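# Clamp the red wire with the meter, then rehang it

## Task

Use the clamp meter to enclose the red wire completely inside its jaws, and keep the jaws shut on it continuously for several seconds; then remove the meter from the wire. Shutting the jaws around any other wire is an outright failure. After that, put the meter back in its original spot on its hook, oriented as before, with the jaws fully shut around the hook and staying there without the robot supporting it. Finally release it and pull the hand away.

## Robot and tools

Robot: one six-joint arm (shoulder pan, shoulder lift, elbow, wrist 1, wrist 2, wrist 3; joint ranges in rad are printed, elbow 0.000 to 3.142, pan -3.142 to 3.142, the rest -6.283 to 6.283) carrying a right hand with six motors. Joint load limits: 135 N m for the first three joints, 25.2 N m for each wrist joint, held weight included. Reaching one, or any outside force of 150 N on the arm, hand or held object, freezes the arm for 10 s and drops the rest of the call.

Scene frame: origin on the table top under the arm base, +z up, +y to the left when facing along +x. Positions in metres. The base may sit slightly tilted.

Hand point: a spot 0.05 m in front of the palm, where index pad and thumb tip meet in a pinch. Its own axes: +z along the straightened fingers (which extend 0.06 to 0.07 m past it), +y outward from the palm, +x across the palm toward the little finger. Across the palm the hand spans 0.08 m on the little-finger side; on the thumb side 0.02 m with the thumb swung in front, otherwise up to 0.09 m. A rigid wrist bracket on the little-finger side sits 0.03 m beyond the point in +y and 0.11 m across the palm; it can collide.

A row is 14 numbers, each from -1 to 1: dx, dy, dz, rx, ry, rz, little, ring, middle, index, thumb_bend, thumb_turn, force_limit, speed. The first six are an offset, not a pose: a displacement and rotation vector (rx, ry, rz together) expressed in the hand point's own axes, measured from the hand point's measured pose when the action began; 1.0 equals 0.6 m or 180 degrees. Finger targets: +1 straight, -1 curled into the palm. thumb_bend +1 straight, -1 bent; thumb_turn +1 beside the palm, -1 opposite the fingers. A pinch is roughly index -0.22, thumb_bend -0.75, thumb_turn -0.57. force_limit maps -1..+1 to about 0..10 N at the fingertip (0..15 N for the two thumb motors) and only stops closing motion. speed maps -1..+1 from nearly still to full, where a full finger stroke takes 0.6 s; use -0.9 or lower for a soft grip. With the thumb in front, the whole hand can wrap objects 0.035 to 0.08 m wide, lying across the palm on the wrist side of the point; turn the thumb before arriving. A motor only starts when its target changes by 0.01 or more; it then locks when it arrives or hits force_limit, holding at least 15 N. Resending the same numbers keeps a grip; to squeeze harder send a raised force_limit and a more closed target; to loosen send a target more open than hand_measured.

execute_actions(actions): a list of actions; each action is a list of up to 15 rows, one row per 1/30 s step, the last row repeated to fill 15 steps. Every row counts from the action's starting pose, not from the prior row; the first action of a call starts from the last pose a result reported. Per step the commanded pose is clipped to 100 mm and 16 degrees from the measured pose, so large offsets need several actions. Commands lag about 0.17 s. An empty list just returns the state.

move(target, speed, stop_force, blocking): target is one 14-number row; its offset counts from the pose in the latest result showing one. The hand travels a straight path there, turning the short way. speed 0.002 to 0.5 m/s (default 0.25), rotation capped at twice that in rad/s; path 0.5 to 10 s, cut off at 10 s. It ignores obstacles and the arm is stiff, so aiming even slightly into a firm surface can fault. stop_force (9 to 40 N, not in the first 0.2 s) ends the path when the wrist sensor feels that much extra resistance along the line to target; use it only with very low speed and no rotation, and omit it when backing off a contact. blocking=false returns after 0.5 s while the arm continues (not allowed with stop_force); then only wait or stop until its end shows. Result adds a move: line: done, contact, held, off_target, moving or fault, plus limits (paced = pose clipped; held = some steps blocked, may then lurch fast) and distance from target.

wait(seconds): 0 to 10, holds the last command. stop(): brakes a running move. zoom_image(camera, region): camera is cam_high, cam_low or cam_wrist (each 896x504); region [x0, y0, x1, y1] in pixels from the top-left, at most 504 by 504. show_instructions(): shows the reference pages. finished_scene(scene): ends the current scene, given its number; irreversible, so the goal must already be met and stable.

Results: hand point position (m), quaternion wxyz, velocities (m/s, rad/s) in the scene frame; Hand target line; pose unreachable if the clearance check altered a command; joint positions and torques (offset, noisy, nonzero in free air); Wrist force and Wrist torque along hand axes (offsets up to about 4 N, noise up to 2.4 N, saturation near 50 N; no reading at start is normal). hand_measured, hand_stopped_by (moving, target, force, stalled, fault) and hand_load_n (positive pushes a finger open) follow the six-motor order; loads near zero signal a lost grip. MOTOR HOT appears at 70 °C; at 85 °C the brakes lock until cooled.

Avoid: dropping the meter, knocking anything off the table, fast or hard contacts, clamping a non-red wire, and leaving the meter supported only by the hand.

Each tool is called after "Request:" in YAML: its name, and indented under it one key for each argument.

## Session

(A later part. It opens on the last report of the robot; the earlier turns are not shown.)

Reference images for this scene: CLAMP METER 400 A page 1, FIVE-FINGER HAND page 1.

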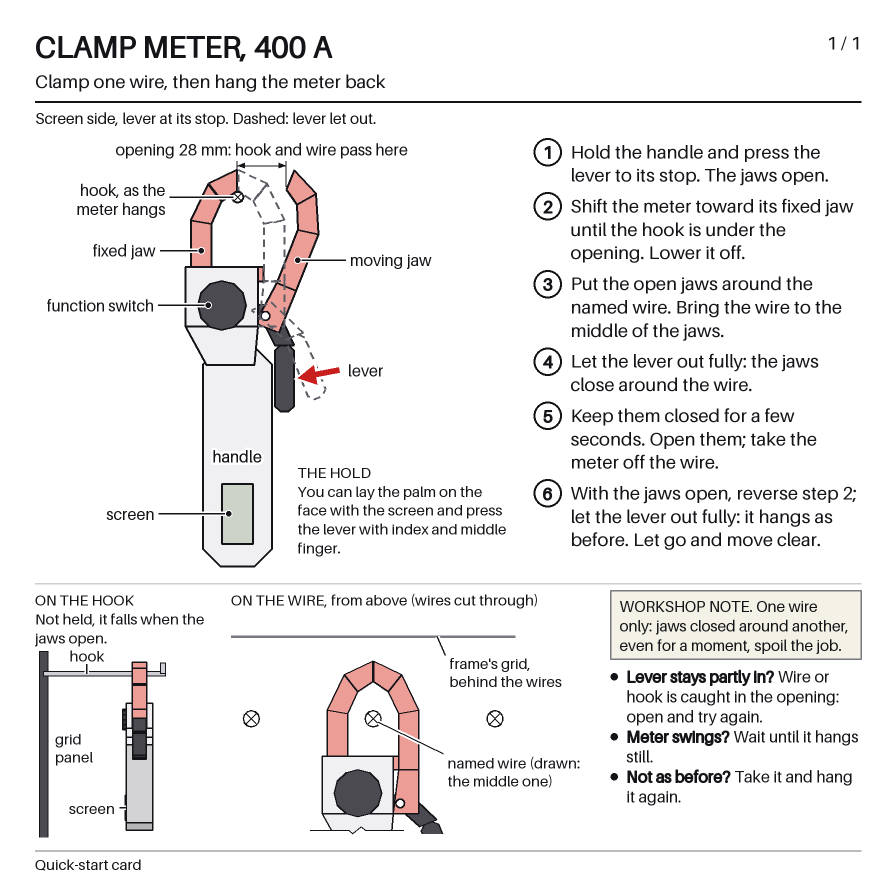

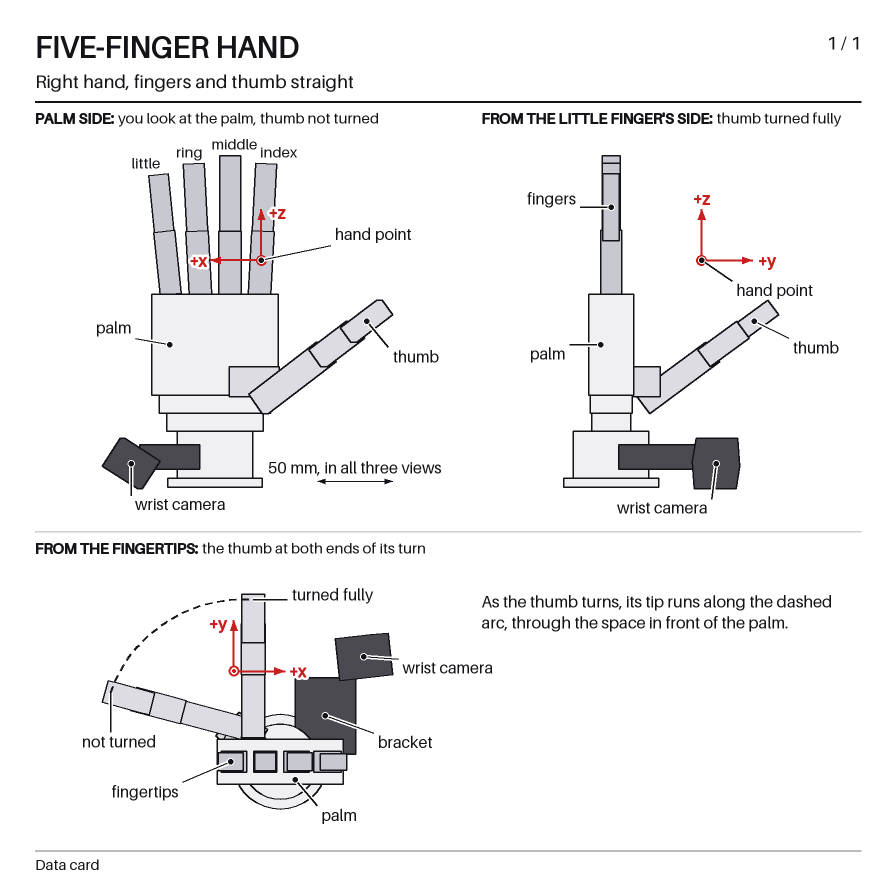

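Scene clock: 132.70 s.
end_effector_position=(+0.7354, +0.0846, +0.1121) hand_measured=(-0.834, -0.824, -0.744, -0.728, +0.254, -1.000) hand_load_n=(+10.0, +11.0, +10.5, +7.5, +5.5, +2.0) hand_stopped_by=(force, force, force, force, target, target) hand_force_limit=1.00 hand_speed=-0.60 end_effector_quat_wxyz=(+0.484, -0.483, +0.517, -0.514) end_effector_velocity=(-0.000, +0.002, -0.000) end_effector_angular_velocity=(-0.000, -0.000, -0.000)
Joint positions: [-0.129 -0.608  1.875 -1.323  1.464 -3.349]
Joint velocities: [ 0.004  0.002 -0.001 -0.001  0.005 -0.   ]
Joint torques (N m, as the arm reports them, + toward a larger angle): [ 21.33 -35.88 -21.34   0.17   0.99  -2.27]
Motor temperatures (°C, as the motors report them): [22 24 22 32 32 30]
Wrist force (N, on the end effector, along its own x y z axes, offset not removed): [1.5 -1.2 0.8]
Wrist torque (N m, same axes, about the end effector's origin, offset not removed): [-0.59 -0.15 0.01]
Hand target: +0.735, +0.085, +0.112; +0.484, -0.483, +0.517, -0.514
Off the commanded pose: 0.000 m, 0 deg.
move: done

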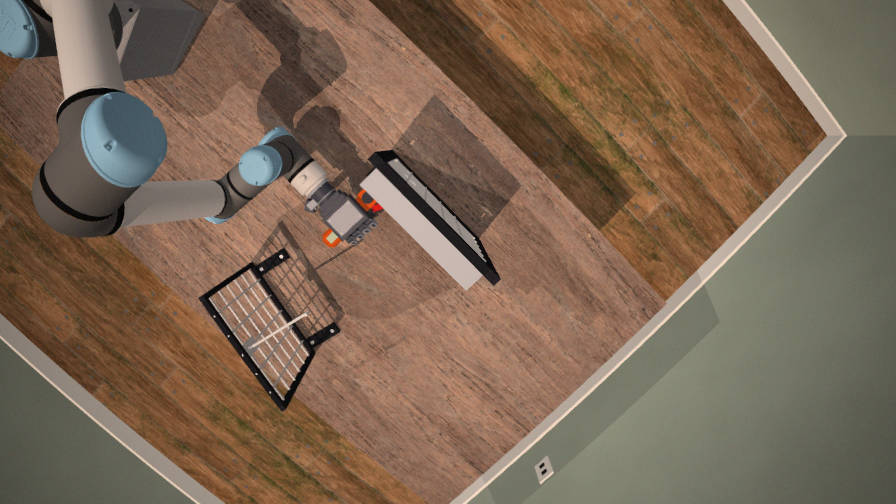

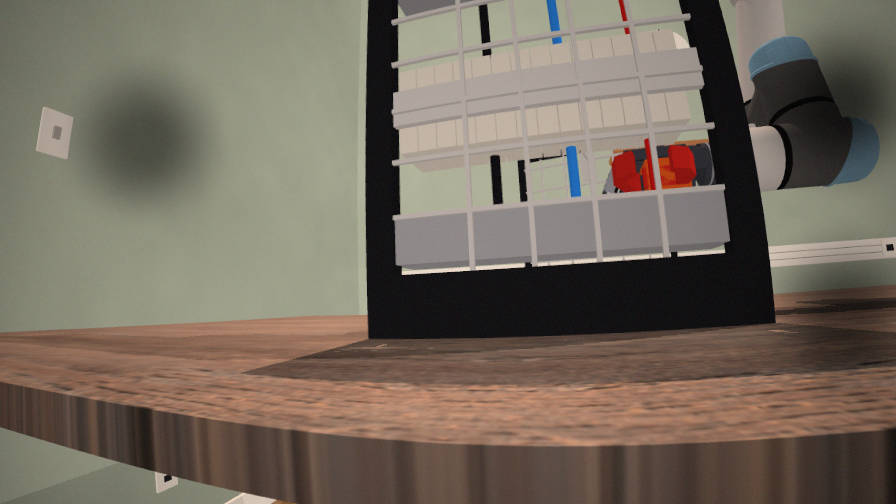

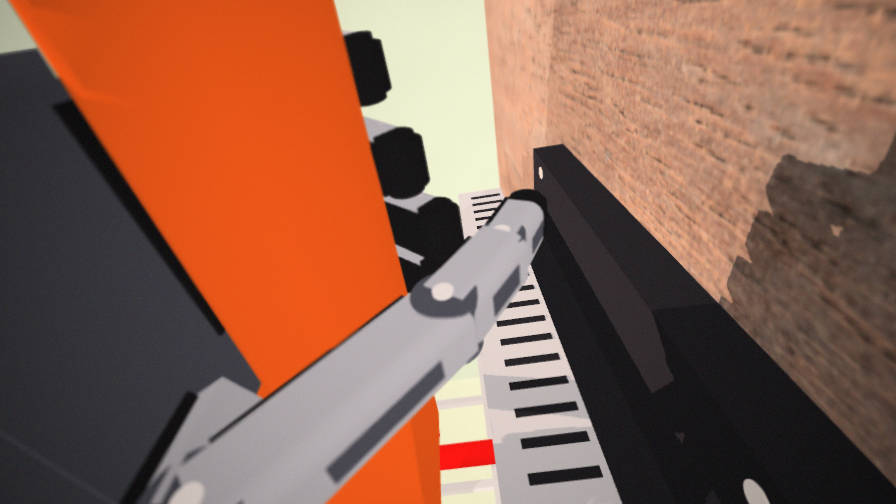

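Depth unclear; advance further with force stop.

Request:
move:
  target: [-0.04,0,0,0,0,0,-0.98,-0.98,-1,-1,0.25,-1,1,-0.6]
  speed: 0.006
  stop_force: 9

Request:
zoom_image:
  camera: "cam_low"
  region: [540,110,740,220]

Scene clock: 143.73 s.
end_effector_position=(+0.7369, +0.1084, +0.1122) hand_measured=(-0.834, -0.824, -0.744, -0.728, +0.254, -1.000) hand_load_n=(+10.0, +11.0, +10.5, +7.5, +5.5, +2.0) hand_stopped_by=(force, force, force, force, target, target) hand_force_limit=1.00 hand_speed=-0.60 end_effector_quat_wxyz=(+0.484, -0.483, +0.517, -0.514) end_effector_velocity=(+0.001, +0.002, +0.000) end_effector_angular_velocity=(-0.000, -0.001, +0.001)
Joint positions: [-0.08  -0.592  1.856 -1.319  1.513 -3.351]
Joint velocities: [ 0.004  0.002 -0.002 -0.     0.003 -0.   ]
Joint torques (N m, as the arm reports them, + toward a larger angle): [ 22.34 -35.73 -21.37   0.09   1.35  -2.17]
Motor temperatures (°C, as the motors report them): [22 24 22 32 32 30]
Wrist force (N, on the end effector, along its own x y z axes, offset not removed): [0.9 1.9 0.4]
Wrist torque (N m, same axes, about the end effector's origin, offset not removed): [0.00 -0.09 0.02]
Hand target: +0.737, +0.109, +0.112; +0.484, -0.483, +0.517, -0.514
Off the commanded pose: 0.000 m, 0 deg.
move: done

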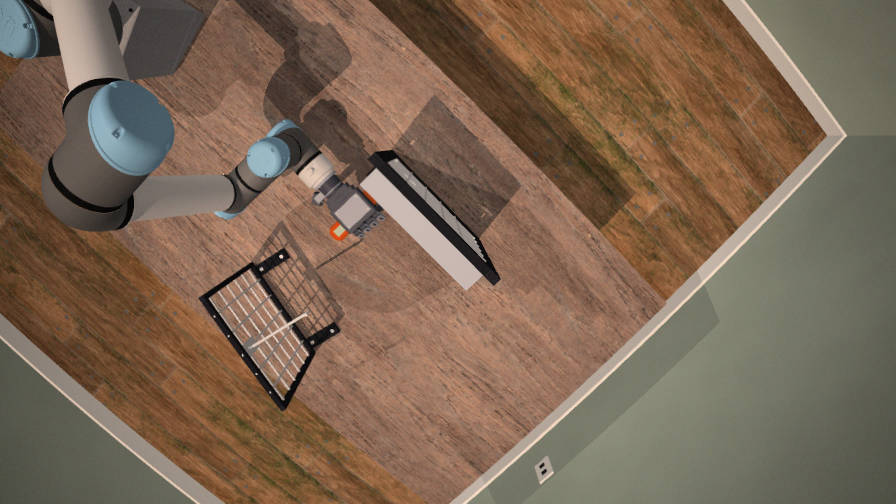

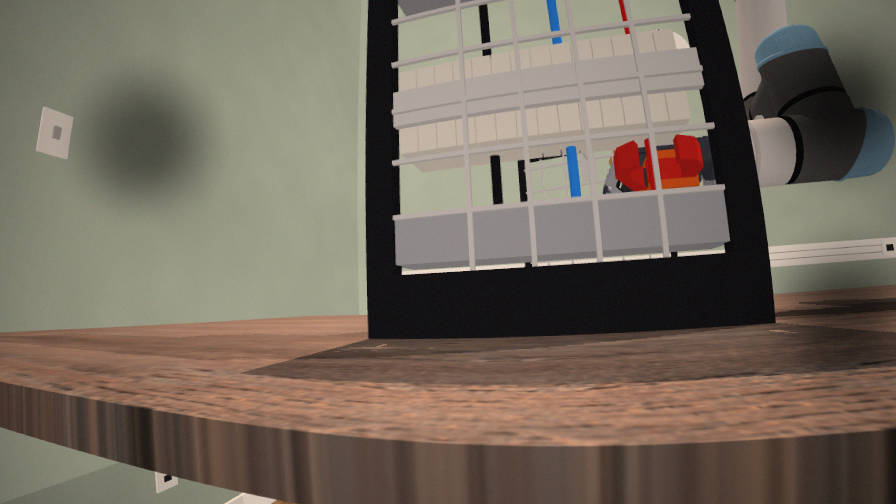

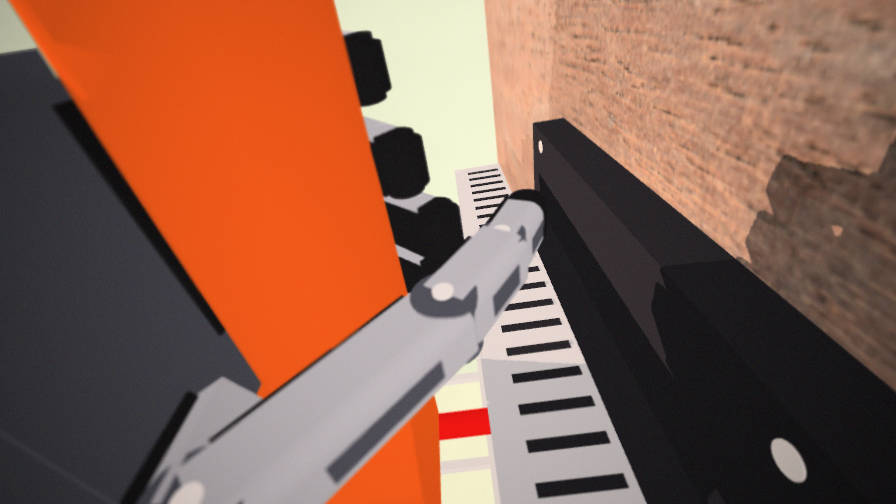

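Region (540, 110, 740, 220) of cam_low's 896x504 image, scaled by 2.520, with more detail than that image has; it fills the top 277 rows of this view, and the rest is white.

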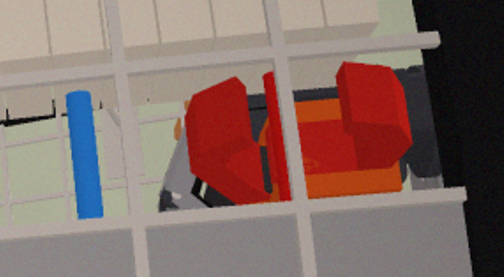

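Request:
move:
  target: [0,0,0.027,0,0,0,-0.98,-0.98,-1,-1,0.25,-1,1,-0.6]
  speed: 0.01

Request:
move:
  target: [0,0,0,0,0,0,-0.98,-0.98,0.5,0.5,0.25,-1,1,-0.6]

Request:
wait:
  seconds: 6

Request:
zoom_image:
  camera: "cam_low"
  region: [540,110,740,220]

Scene clock: 152.73 s.
end_effector_position=(+0.7528, +0.1074, +0.1121) hand_measured=(-0.834, -0.824, -0.744, -0.728, +0.254, -1.000) hand_load_n=(+10.0, +11.0, +10.5, +7.5, +5.5, +2.0) hand_stopped_by=(force, force, force, force, target, target) hand_force_limit=1.00 hand_speed=-0.60 end_effector_quat_wxyz=(+0.484, -0.483, +0.517, -0.514) end_effector_velocity=(+0.002, -0.000, -0.001) end_effector_angular_velocity=(+0.000, +0.001, -0.001)
Joint positions: [-0.078 -0.582  1.809 -1.283  1.515 -3.352]
Joint velocities: [ 0.     0.003 -0.008  0.006  0.001 -0.   ]
Joint torques (N m, as the arm reports them, + toward a larger angle): [ 22.64 -35.64 -23.05  -0.07   1.15  -2.3 ]
Motor temperatures (°C, as the motors report them): [22 24 22 32 32 30]
Wrist force (N, on the end effector, along its own x y z axes, offset not removed): [3.2 1.0 1.7]
Wrist torque (N m, same axes, about the end effector's origin, offset not removed): [-0.14 -0.61 0.39]
Hand target: +0.753, +0.107, +0.112; +0.484, -0.483, +0.517, -0.514
Off the commanded pose: 0.000 m, 0 deg.
move: done

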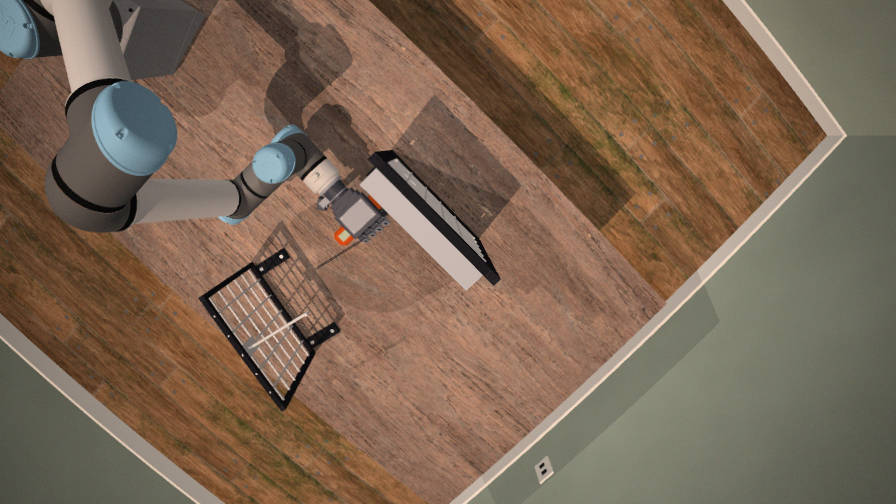

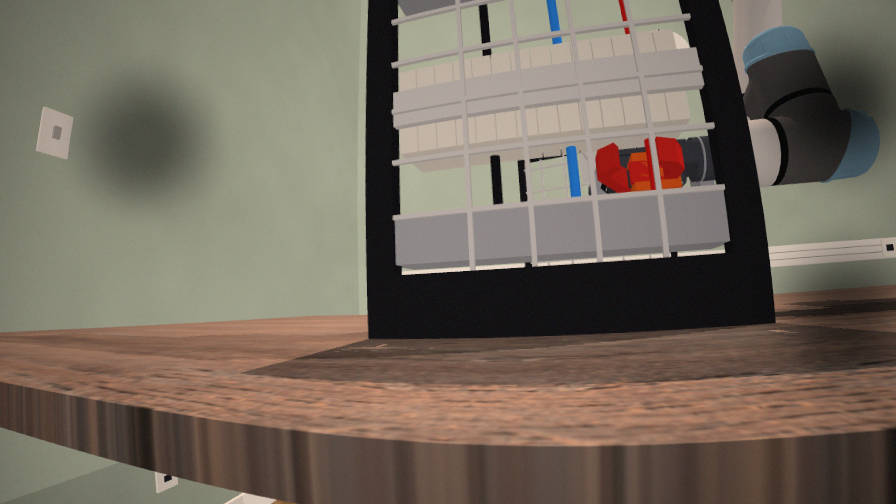

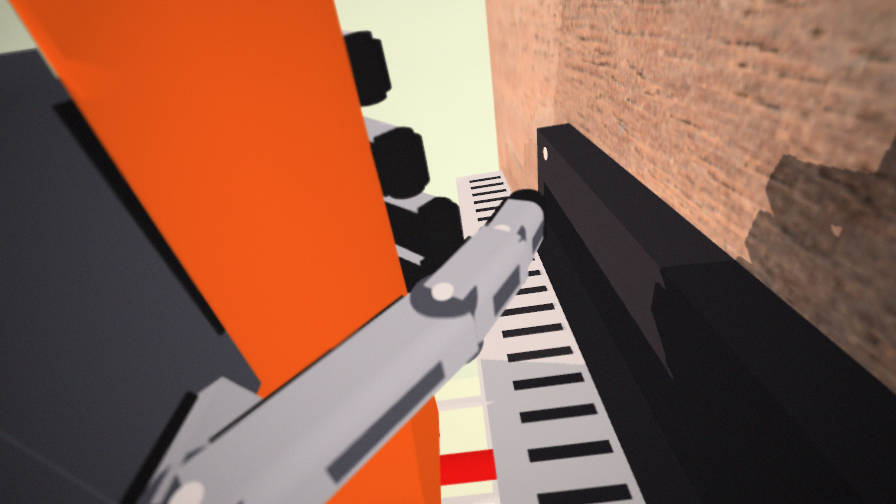

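Scene clock: 154.87 s.
end_effector_position=(+0.7528, +0.1074, +0.1121) hand_measured=(-0.834, -0.824, +0.500, +0.500, +0.254, -1.000) hand_load_n=(+9.5, +11.5, +0.0, +0.0, +3.0, +3.5) hand_stopped_by=(force, force, target, target, target, target) hand_force_limit=1.00 hand_speed=-0.60 end_effector_quat_wxyz=(+0.484, -0.483, +0.517, -0.514) end_effector_velocity=(+0.000, -0.000, -0.000) end_effector_angular_velocity=(+0.000, +0.000, -0.001)
Joint positions: [-0.078 -0.582  1.809 -1.283  1.515 -3.352]
Joint velocities: [-0.    -0.    -0.     0.001  0.     0.   ]
Joint torques (N m, as the arm reports them, + toward a larger angle): [ 14.55 -48.5    5.25  -4.37  -0.19  -2.  ]
Motor temperatures (°C, as the motors report them): [22 24 22 32 32 30]
Wrist force (N, on the end effector, along its own x y z axes, offset not removed): [0.5 1.9 0.8]
Wrist torque (N m, same axes, about the end effector's origin, offset not removed): [-0.16 -0.09 0.13]
Hand target: +0.753, +0.107, +0.112; +0.484, -0.483, +0.517, -0.514
Off the commanded pose: 0.000 m, 0 deg.
move: done

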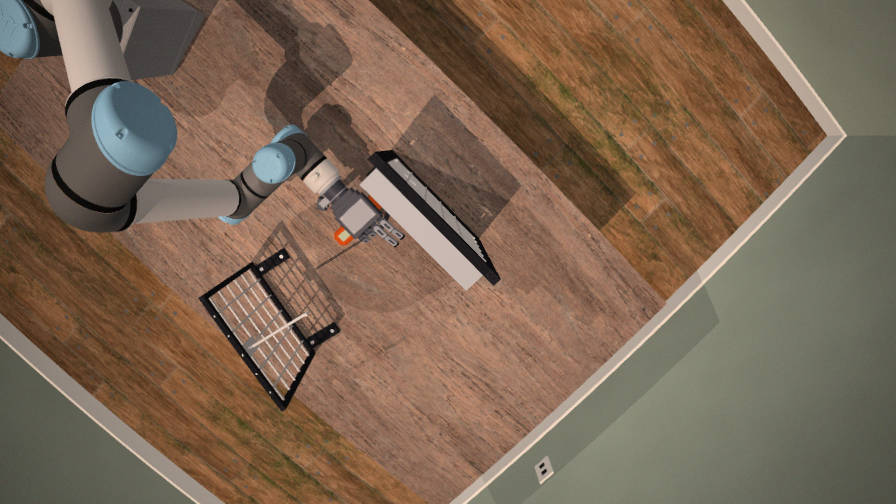

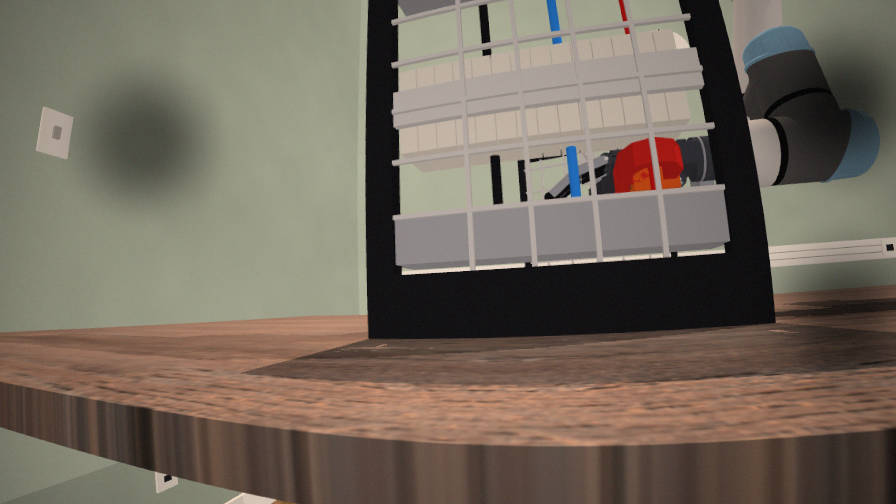

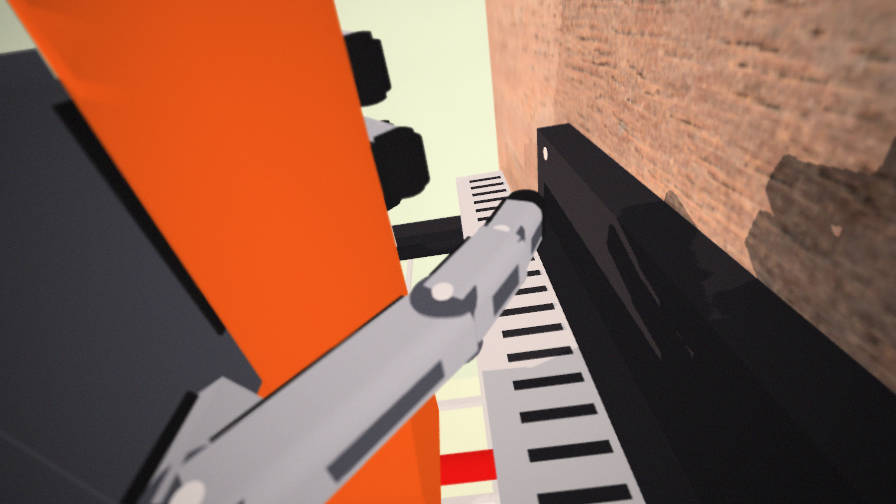

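Scene clock: 160.87 s.
end_effector_position=(+0.7528, +0.1074, +0.1121) hand_measured=(-0.834, -0.824, +0.500, +0.500, +0.254, -1.000) hand_load_n=(+9.5, +11.5, +0.0, +0.0, +3.0, +3.5) hand_stopped_by=(force, force, target, target, target, target) hand_force_limit=1.00 hand_speed=-0.60 end_effector_quat_wxyz=(+0.484, -0.483, +0.517, -0.514) end_effector_velocity=(+0.000, +0.000, +0.001) end_effector_angular_velocity=(-0.000, -0.001, -0.001)
Joint positions: [-0.078 -0.582  1.809 -1.283  1.515 -3.352]
Joint velocities: [ 0.002 -0.001 -0.001  0.     0.002  0.   ]
Joint torques (N m, as the arm reports them, + toward a larger angle): [  3.18 -48.12   4.97  -4.15  -2.23  -1.1 ]
Motor temperatures (°C, as the motors report them): [22 24 22 32 32 30]
Wrist force (N, on the end effector, along its own x y z axes, offset not removed): [0.3 0.9 1.7]
Wrist torque (N m, same axes, about the end effector's origin, offset not removed): [-0.12 0.01 0.14]
Hand target: +0.753, +0.107, +0.112; +0.484, -0.483, +0.517, -0.514
Off the commanded pose: 0.000 m, 0 deg.
wait: 6.00 s; at rest by 0.17 s

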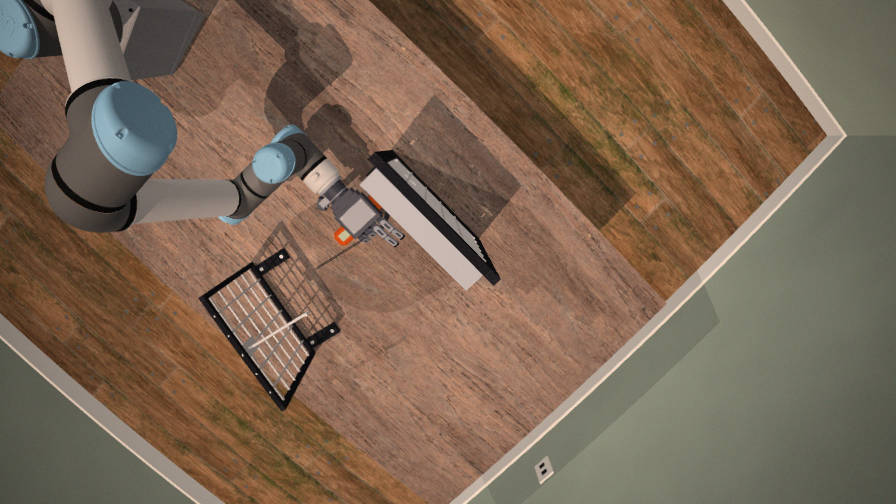

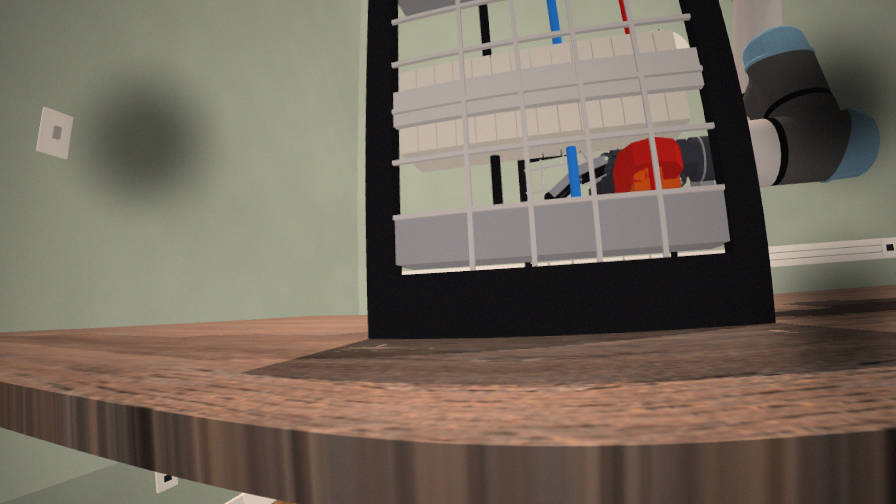

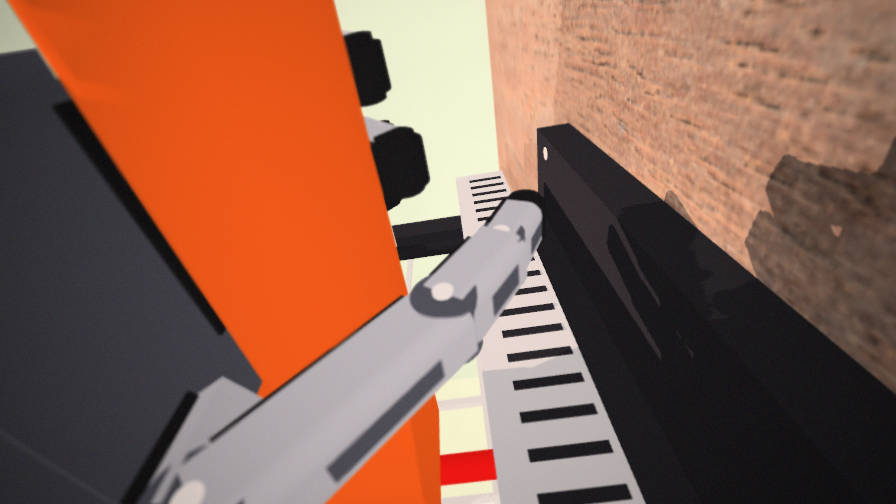

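Region (540, 110, 740, 220) of cam_low's 896x504 image, scaled by 2.520, with more detail than that image has; it fills the top 277 rows of this view, and the rest is white.

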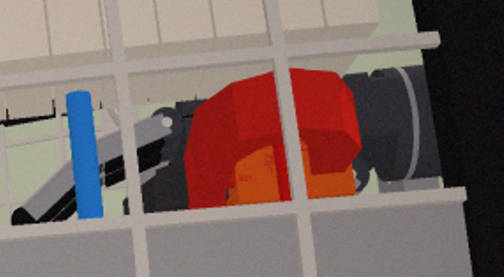

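Request:
move:
  target: [-0.015,0,0,0,0,0,-0.98,-0.98,0.5,0.5,0.25,-1,1,-0.6]
  speed: 0.005
  stop_force: 9

Request:
wait:
  seconds: 6

Request:
move:
  target: [0,0,0,0,0,0,-0.98,-0.98,-1,-1,0.25,-1,1,-0.6]

Request:
move:
  target: [0.015,0,-0.027,0,0,0,-0.98,-0.98,-1,-1,0.25,-1,1,-0.6]
  speed: 0.01

Scene clock: 173.90 s.
end_effector_position=(+0.7530, +0.1094, +0.1121) hand_measured=(-0.834, -0.824, +0.500, +0.500, +0.254, -1.000) hand_load_n=(+9.5, +11.5, +0.0, +0.0, +3.0, +3.0) hand_stopped_by=(force, force, target, target, target, target) hand_force_limit=1.00 hand_speed=-0.60 end_effector_quat_wxyz=(+0.484, -0.483, +0.517, -0.514) end_effector_velocity=(+0.000, -0.001, +0.001) end_effector_angular_velocity=(-0.000, -0.001, +0.002)
Joint positions: [-0.074 -0.58   1.807 -1.282  1.519 -3.352]
Joint velocities: [-0.003 -0.002  0.     0.001 -0.005 -0.   ]
Joint torques (N m, as the arm reports them, + toward a larger angle): [  8.12 -48.14   4.96  -0.95  -3.35  -1.1 ]
Motor temperatures (°C, as the motors report them): [22 24 22 32 32 30]
Wrist force (N, on the end effector, along its own x y z axes, offset not removed): [11.4 1.2 -4.7]
Wrist torque (N m, same axes, about the end effector's origin, offset not removed): [0.06 -0.78 0.56]
Hand target: +0.753, +0.109, +0.112; +0.484, -0.483, +0.517, -0.514
Off the commanded pose: 0.007 m, 0 deg.
move: contact

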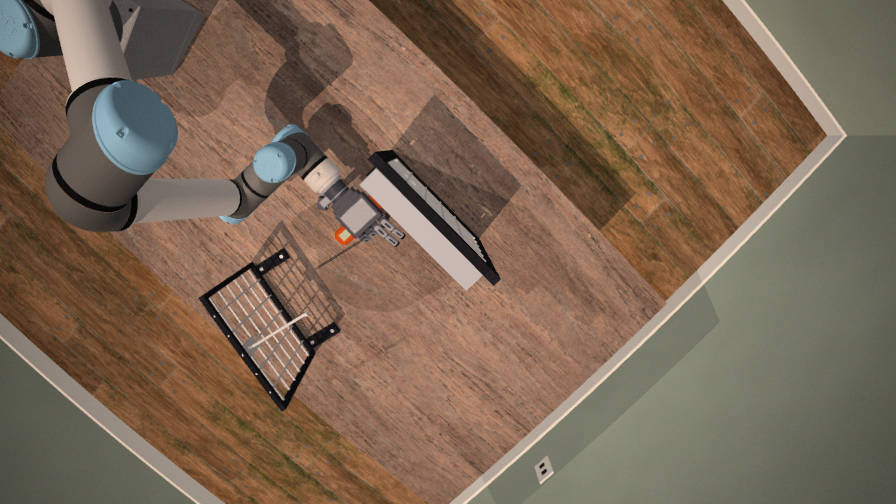

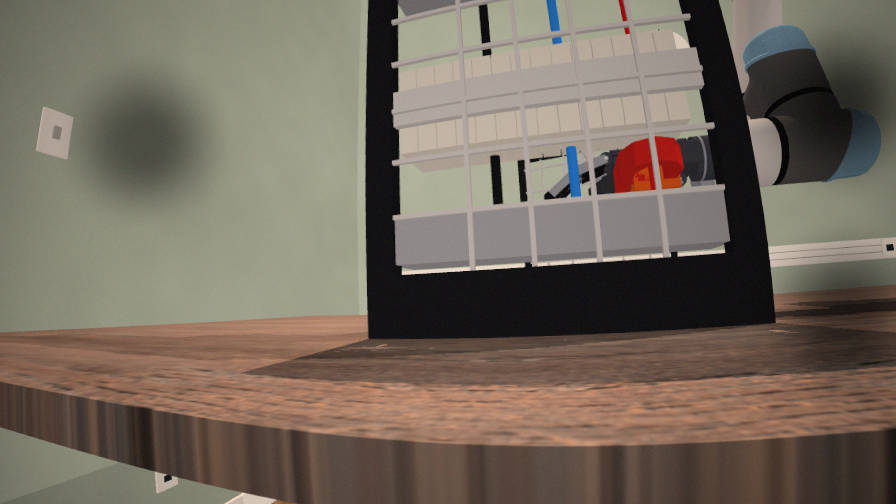

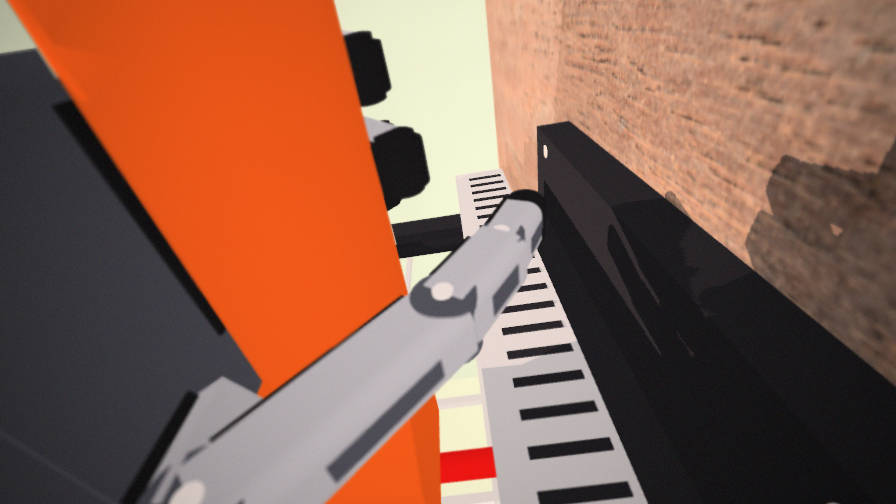

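Scene clock: 179.90 s.
end_effector_position=(+0.7530, +0.1092, +0.1122) hand_measured=(-0.834, -0.824, +0.500, +0.500, +0.254, -1.000) hand_load_n=(+9.5, +11.5, +0.0, +0.0, +3.0, +3.0) hand_stopped_by=(force, force, target, target, target, target) hand_force_limit=1.00 hand_speed=-0.60 end_effector_quat_wxyz=(+0.484, -0.483, +0.517, -0.514) end_effector_velocity=(+0.000, -0.001, +0.000) end_effector_angular_velocity=(-0.000, -0.001, -0.001)
Joint positions: [-0.074 -0.581  1.808 -1.283  1.518 -3.352]
Joint velocities: [-0.001 -0.001 -0.     0.     0.     0.   ]
Joint torques (N m, as the arm reports them, + toward a larger angle): [  5.32 -48.81   3.85  -4.63   0.8    2.79]
Motor temperatures (°C, as the motors report them): [22 24 22 32 32 30]
Wrist force (N, on the end effector, along its own x y z axes, offset not removed): [4.1 2.0 -7.7]
Wrist torque (N m, same axes, about the end effector's origin, offset not removed): [0.39 -0.34 0.04]
Hand target: +0.753, +0.109, +0.112; +0.484, -0.483, +0.517, -0.514
Off the commanded pose: 0.007 m, 0 deg.
wait: 6.00 s; at rest by 0.17 s

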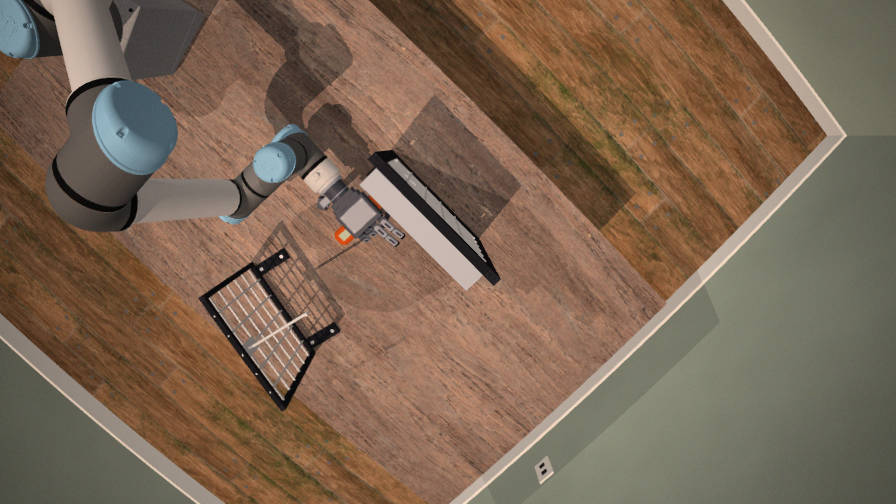

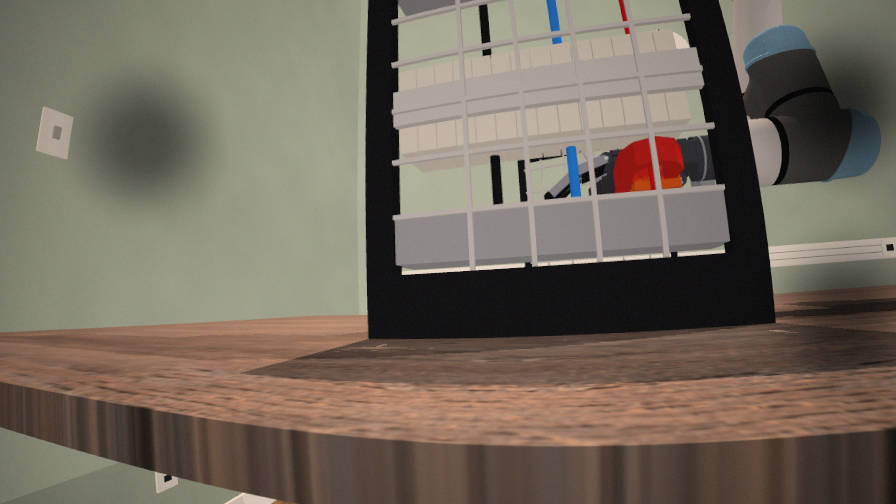

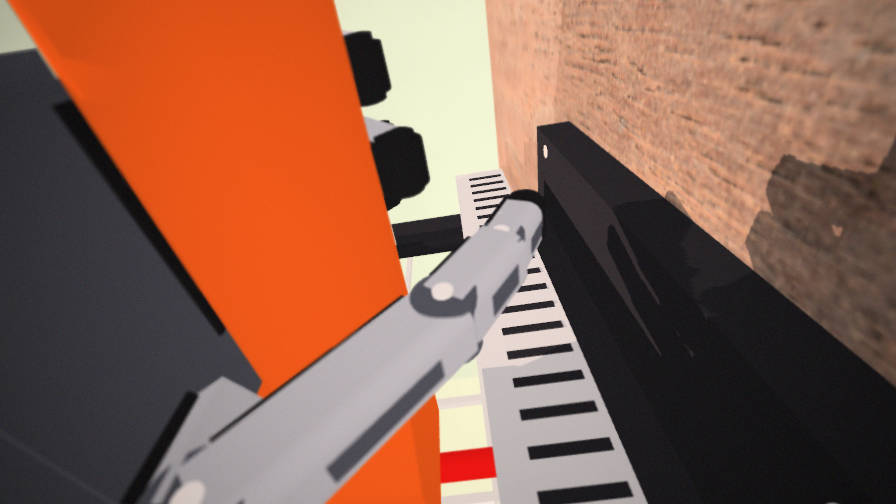

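Scene clock: 181.43 s.
end_effector_position=(+0.7530, +0.1091, +0.1121) hand_measured=(-0.834, -0.824, -0.204, -0.332, +0.256, -1.000) hand_load_n=(+9.5, +9.5, +2.0, +11.0, +9.5, -0.5) hand_stopped_by=(force, force, force, force, target, target) hand_force_limit=1.00 hand_speed=-0.60 end_effector_quat_wxyz=(+0.484, -0.483, +0.517, -0.514) end_effector_velocity=(+0.000, -0.001, -0.000) end_effector_angular_velocity=(-0.000, -0.000, -0.002)
Joint positions: [-0.074 -0.581  1.808 -1.283  1.518 -3.352]
Joint velocities: [-0.001  0.     0.    -0.001  0.001 -0.   ]
Joint torques (N m, as the arm reports them, + toward a larger angle): [ 24.01 -49.21   0.29  -4.61  -3.96   2.96]
Motor temperatures (°C, as the motors report them): [22 24 22 32 32 30]
Wrist force (N, on the end effector, along its own x y z axes, offset not removed): [16.6 0.3 -9.2]
Wrist torque (N m, same axes, about the end effector's origin, offset not removed): [-0.17 -1.76 0.23]
Hand target: +0.753, +0.109, +0.112; +0.484, -0.483, +0.517, -0.514
Off the commanded pose: 0.000 m, 0 deg.
move: done

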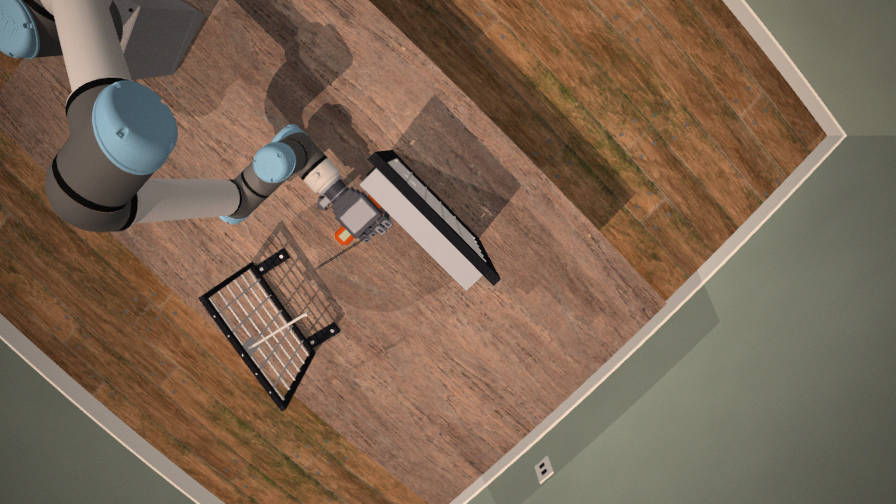

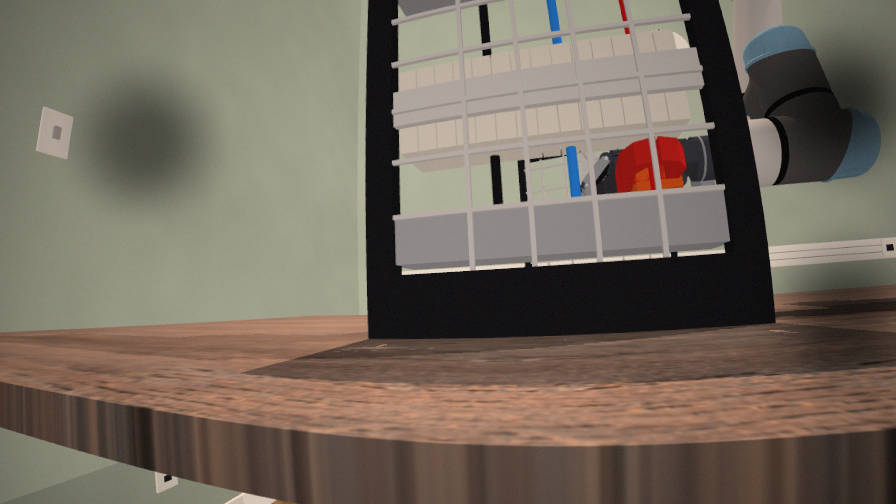

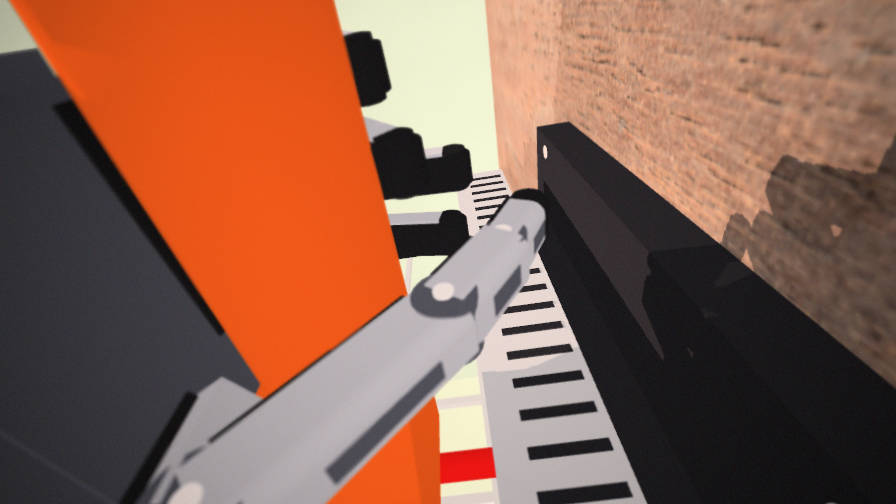

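Scene clock: 183.50 s.
end_effector_position=(+0.7365, +0.1013, +0.1122) hand_measured=(-0.834, -0.824, -0.206, -0.332, +0.256, -1.000) hand_load_n=(+9.5, +10.5, +0.0, +2.5, +6.5, +2.0) hand_stopped_by=(force, force, force, force, target, target) hand_force_limit=1.00 hand_speed=-0.60 end_effector_quat_wxyz=(+0.484, -0.483, +0.517, -0.514) end_effector_velocity=(-0.003, -0.001, -0.001) end_effector_angular_velocity=(+0.000, +0.002, -0.000)
Joint positions: [-0.094 -0.597  1.862 -1.321  1.499 -3.351]
Joint velocities: [-0.003 -0.     0.007 -0.005 -0.002  0.   ]
Joint torques (N m, as the arm reports them, + toward a larger angle): [  2.1  -47.35   6.16  -4.08  -2.28   2.67]
Motor temperatures (°C, as the motors report them): [22 24 22 32 32 30]
Wrist force (N, on the end effector, along its own x y z axes, offset not removed): [-2.6 1.4 -0.7]
Wrist torque (N m, same axes, about the end effector's origin, offset not removed): [0.00 0.47 -0.03]
Hand target: +0.736, +0.101, +0.112; +0.484, -0.483, +0.517, -0.514
Off the commanded pose: 0.000 m, 0 deg.
move: done

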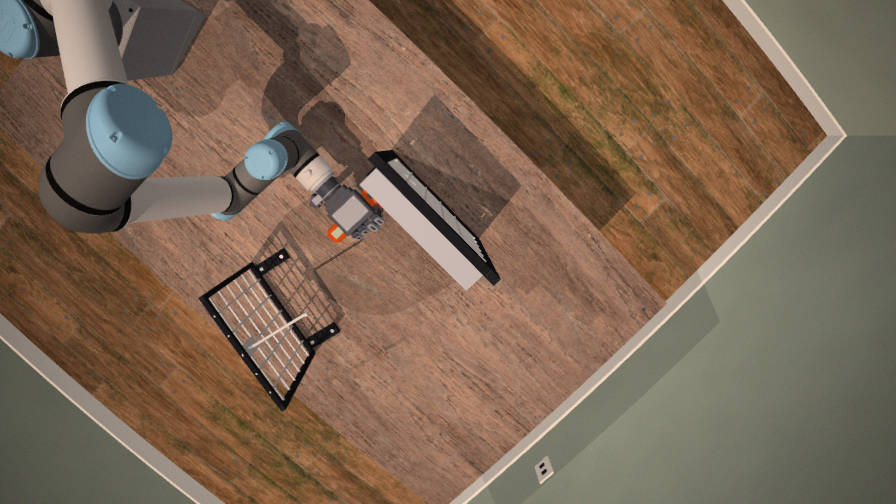

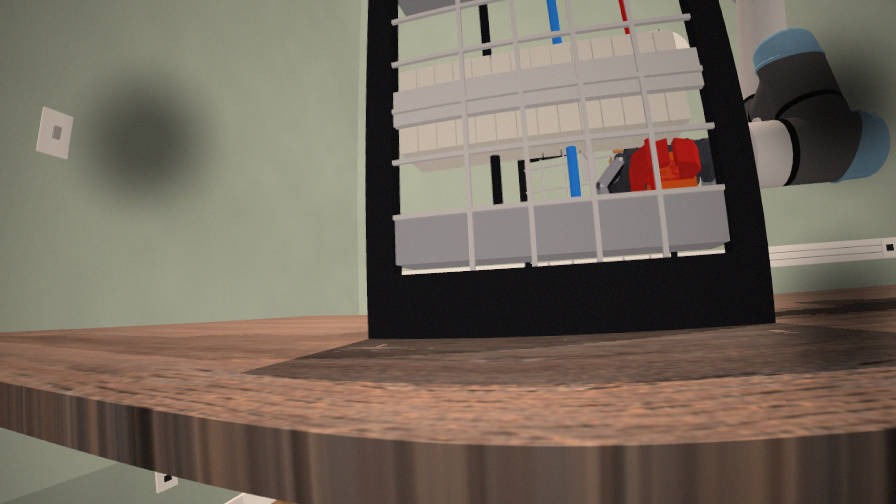

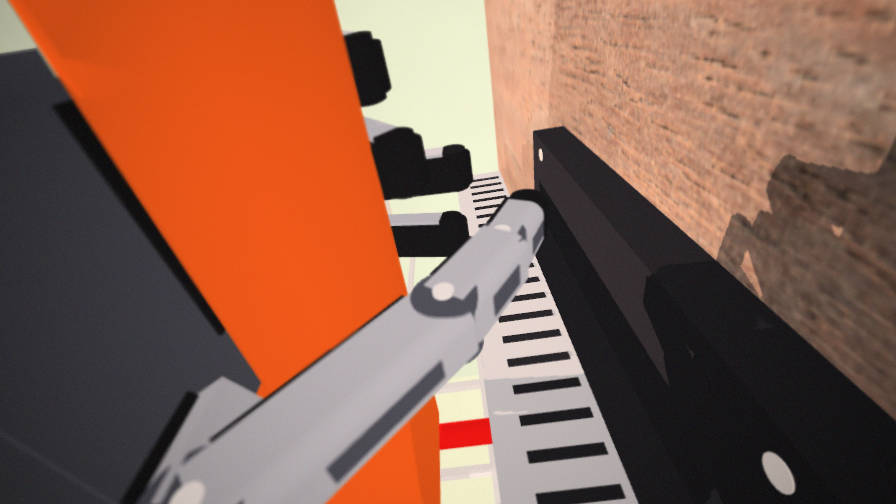

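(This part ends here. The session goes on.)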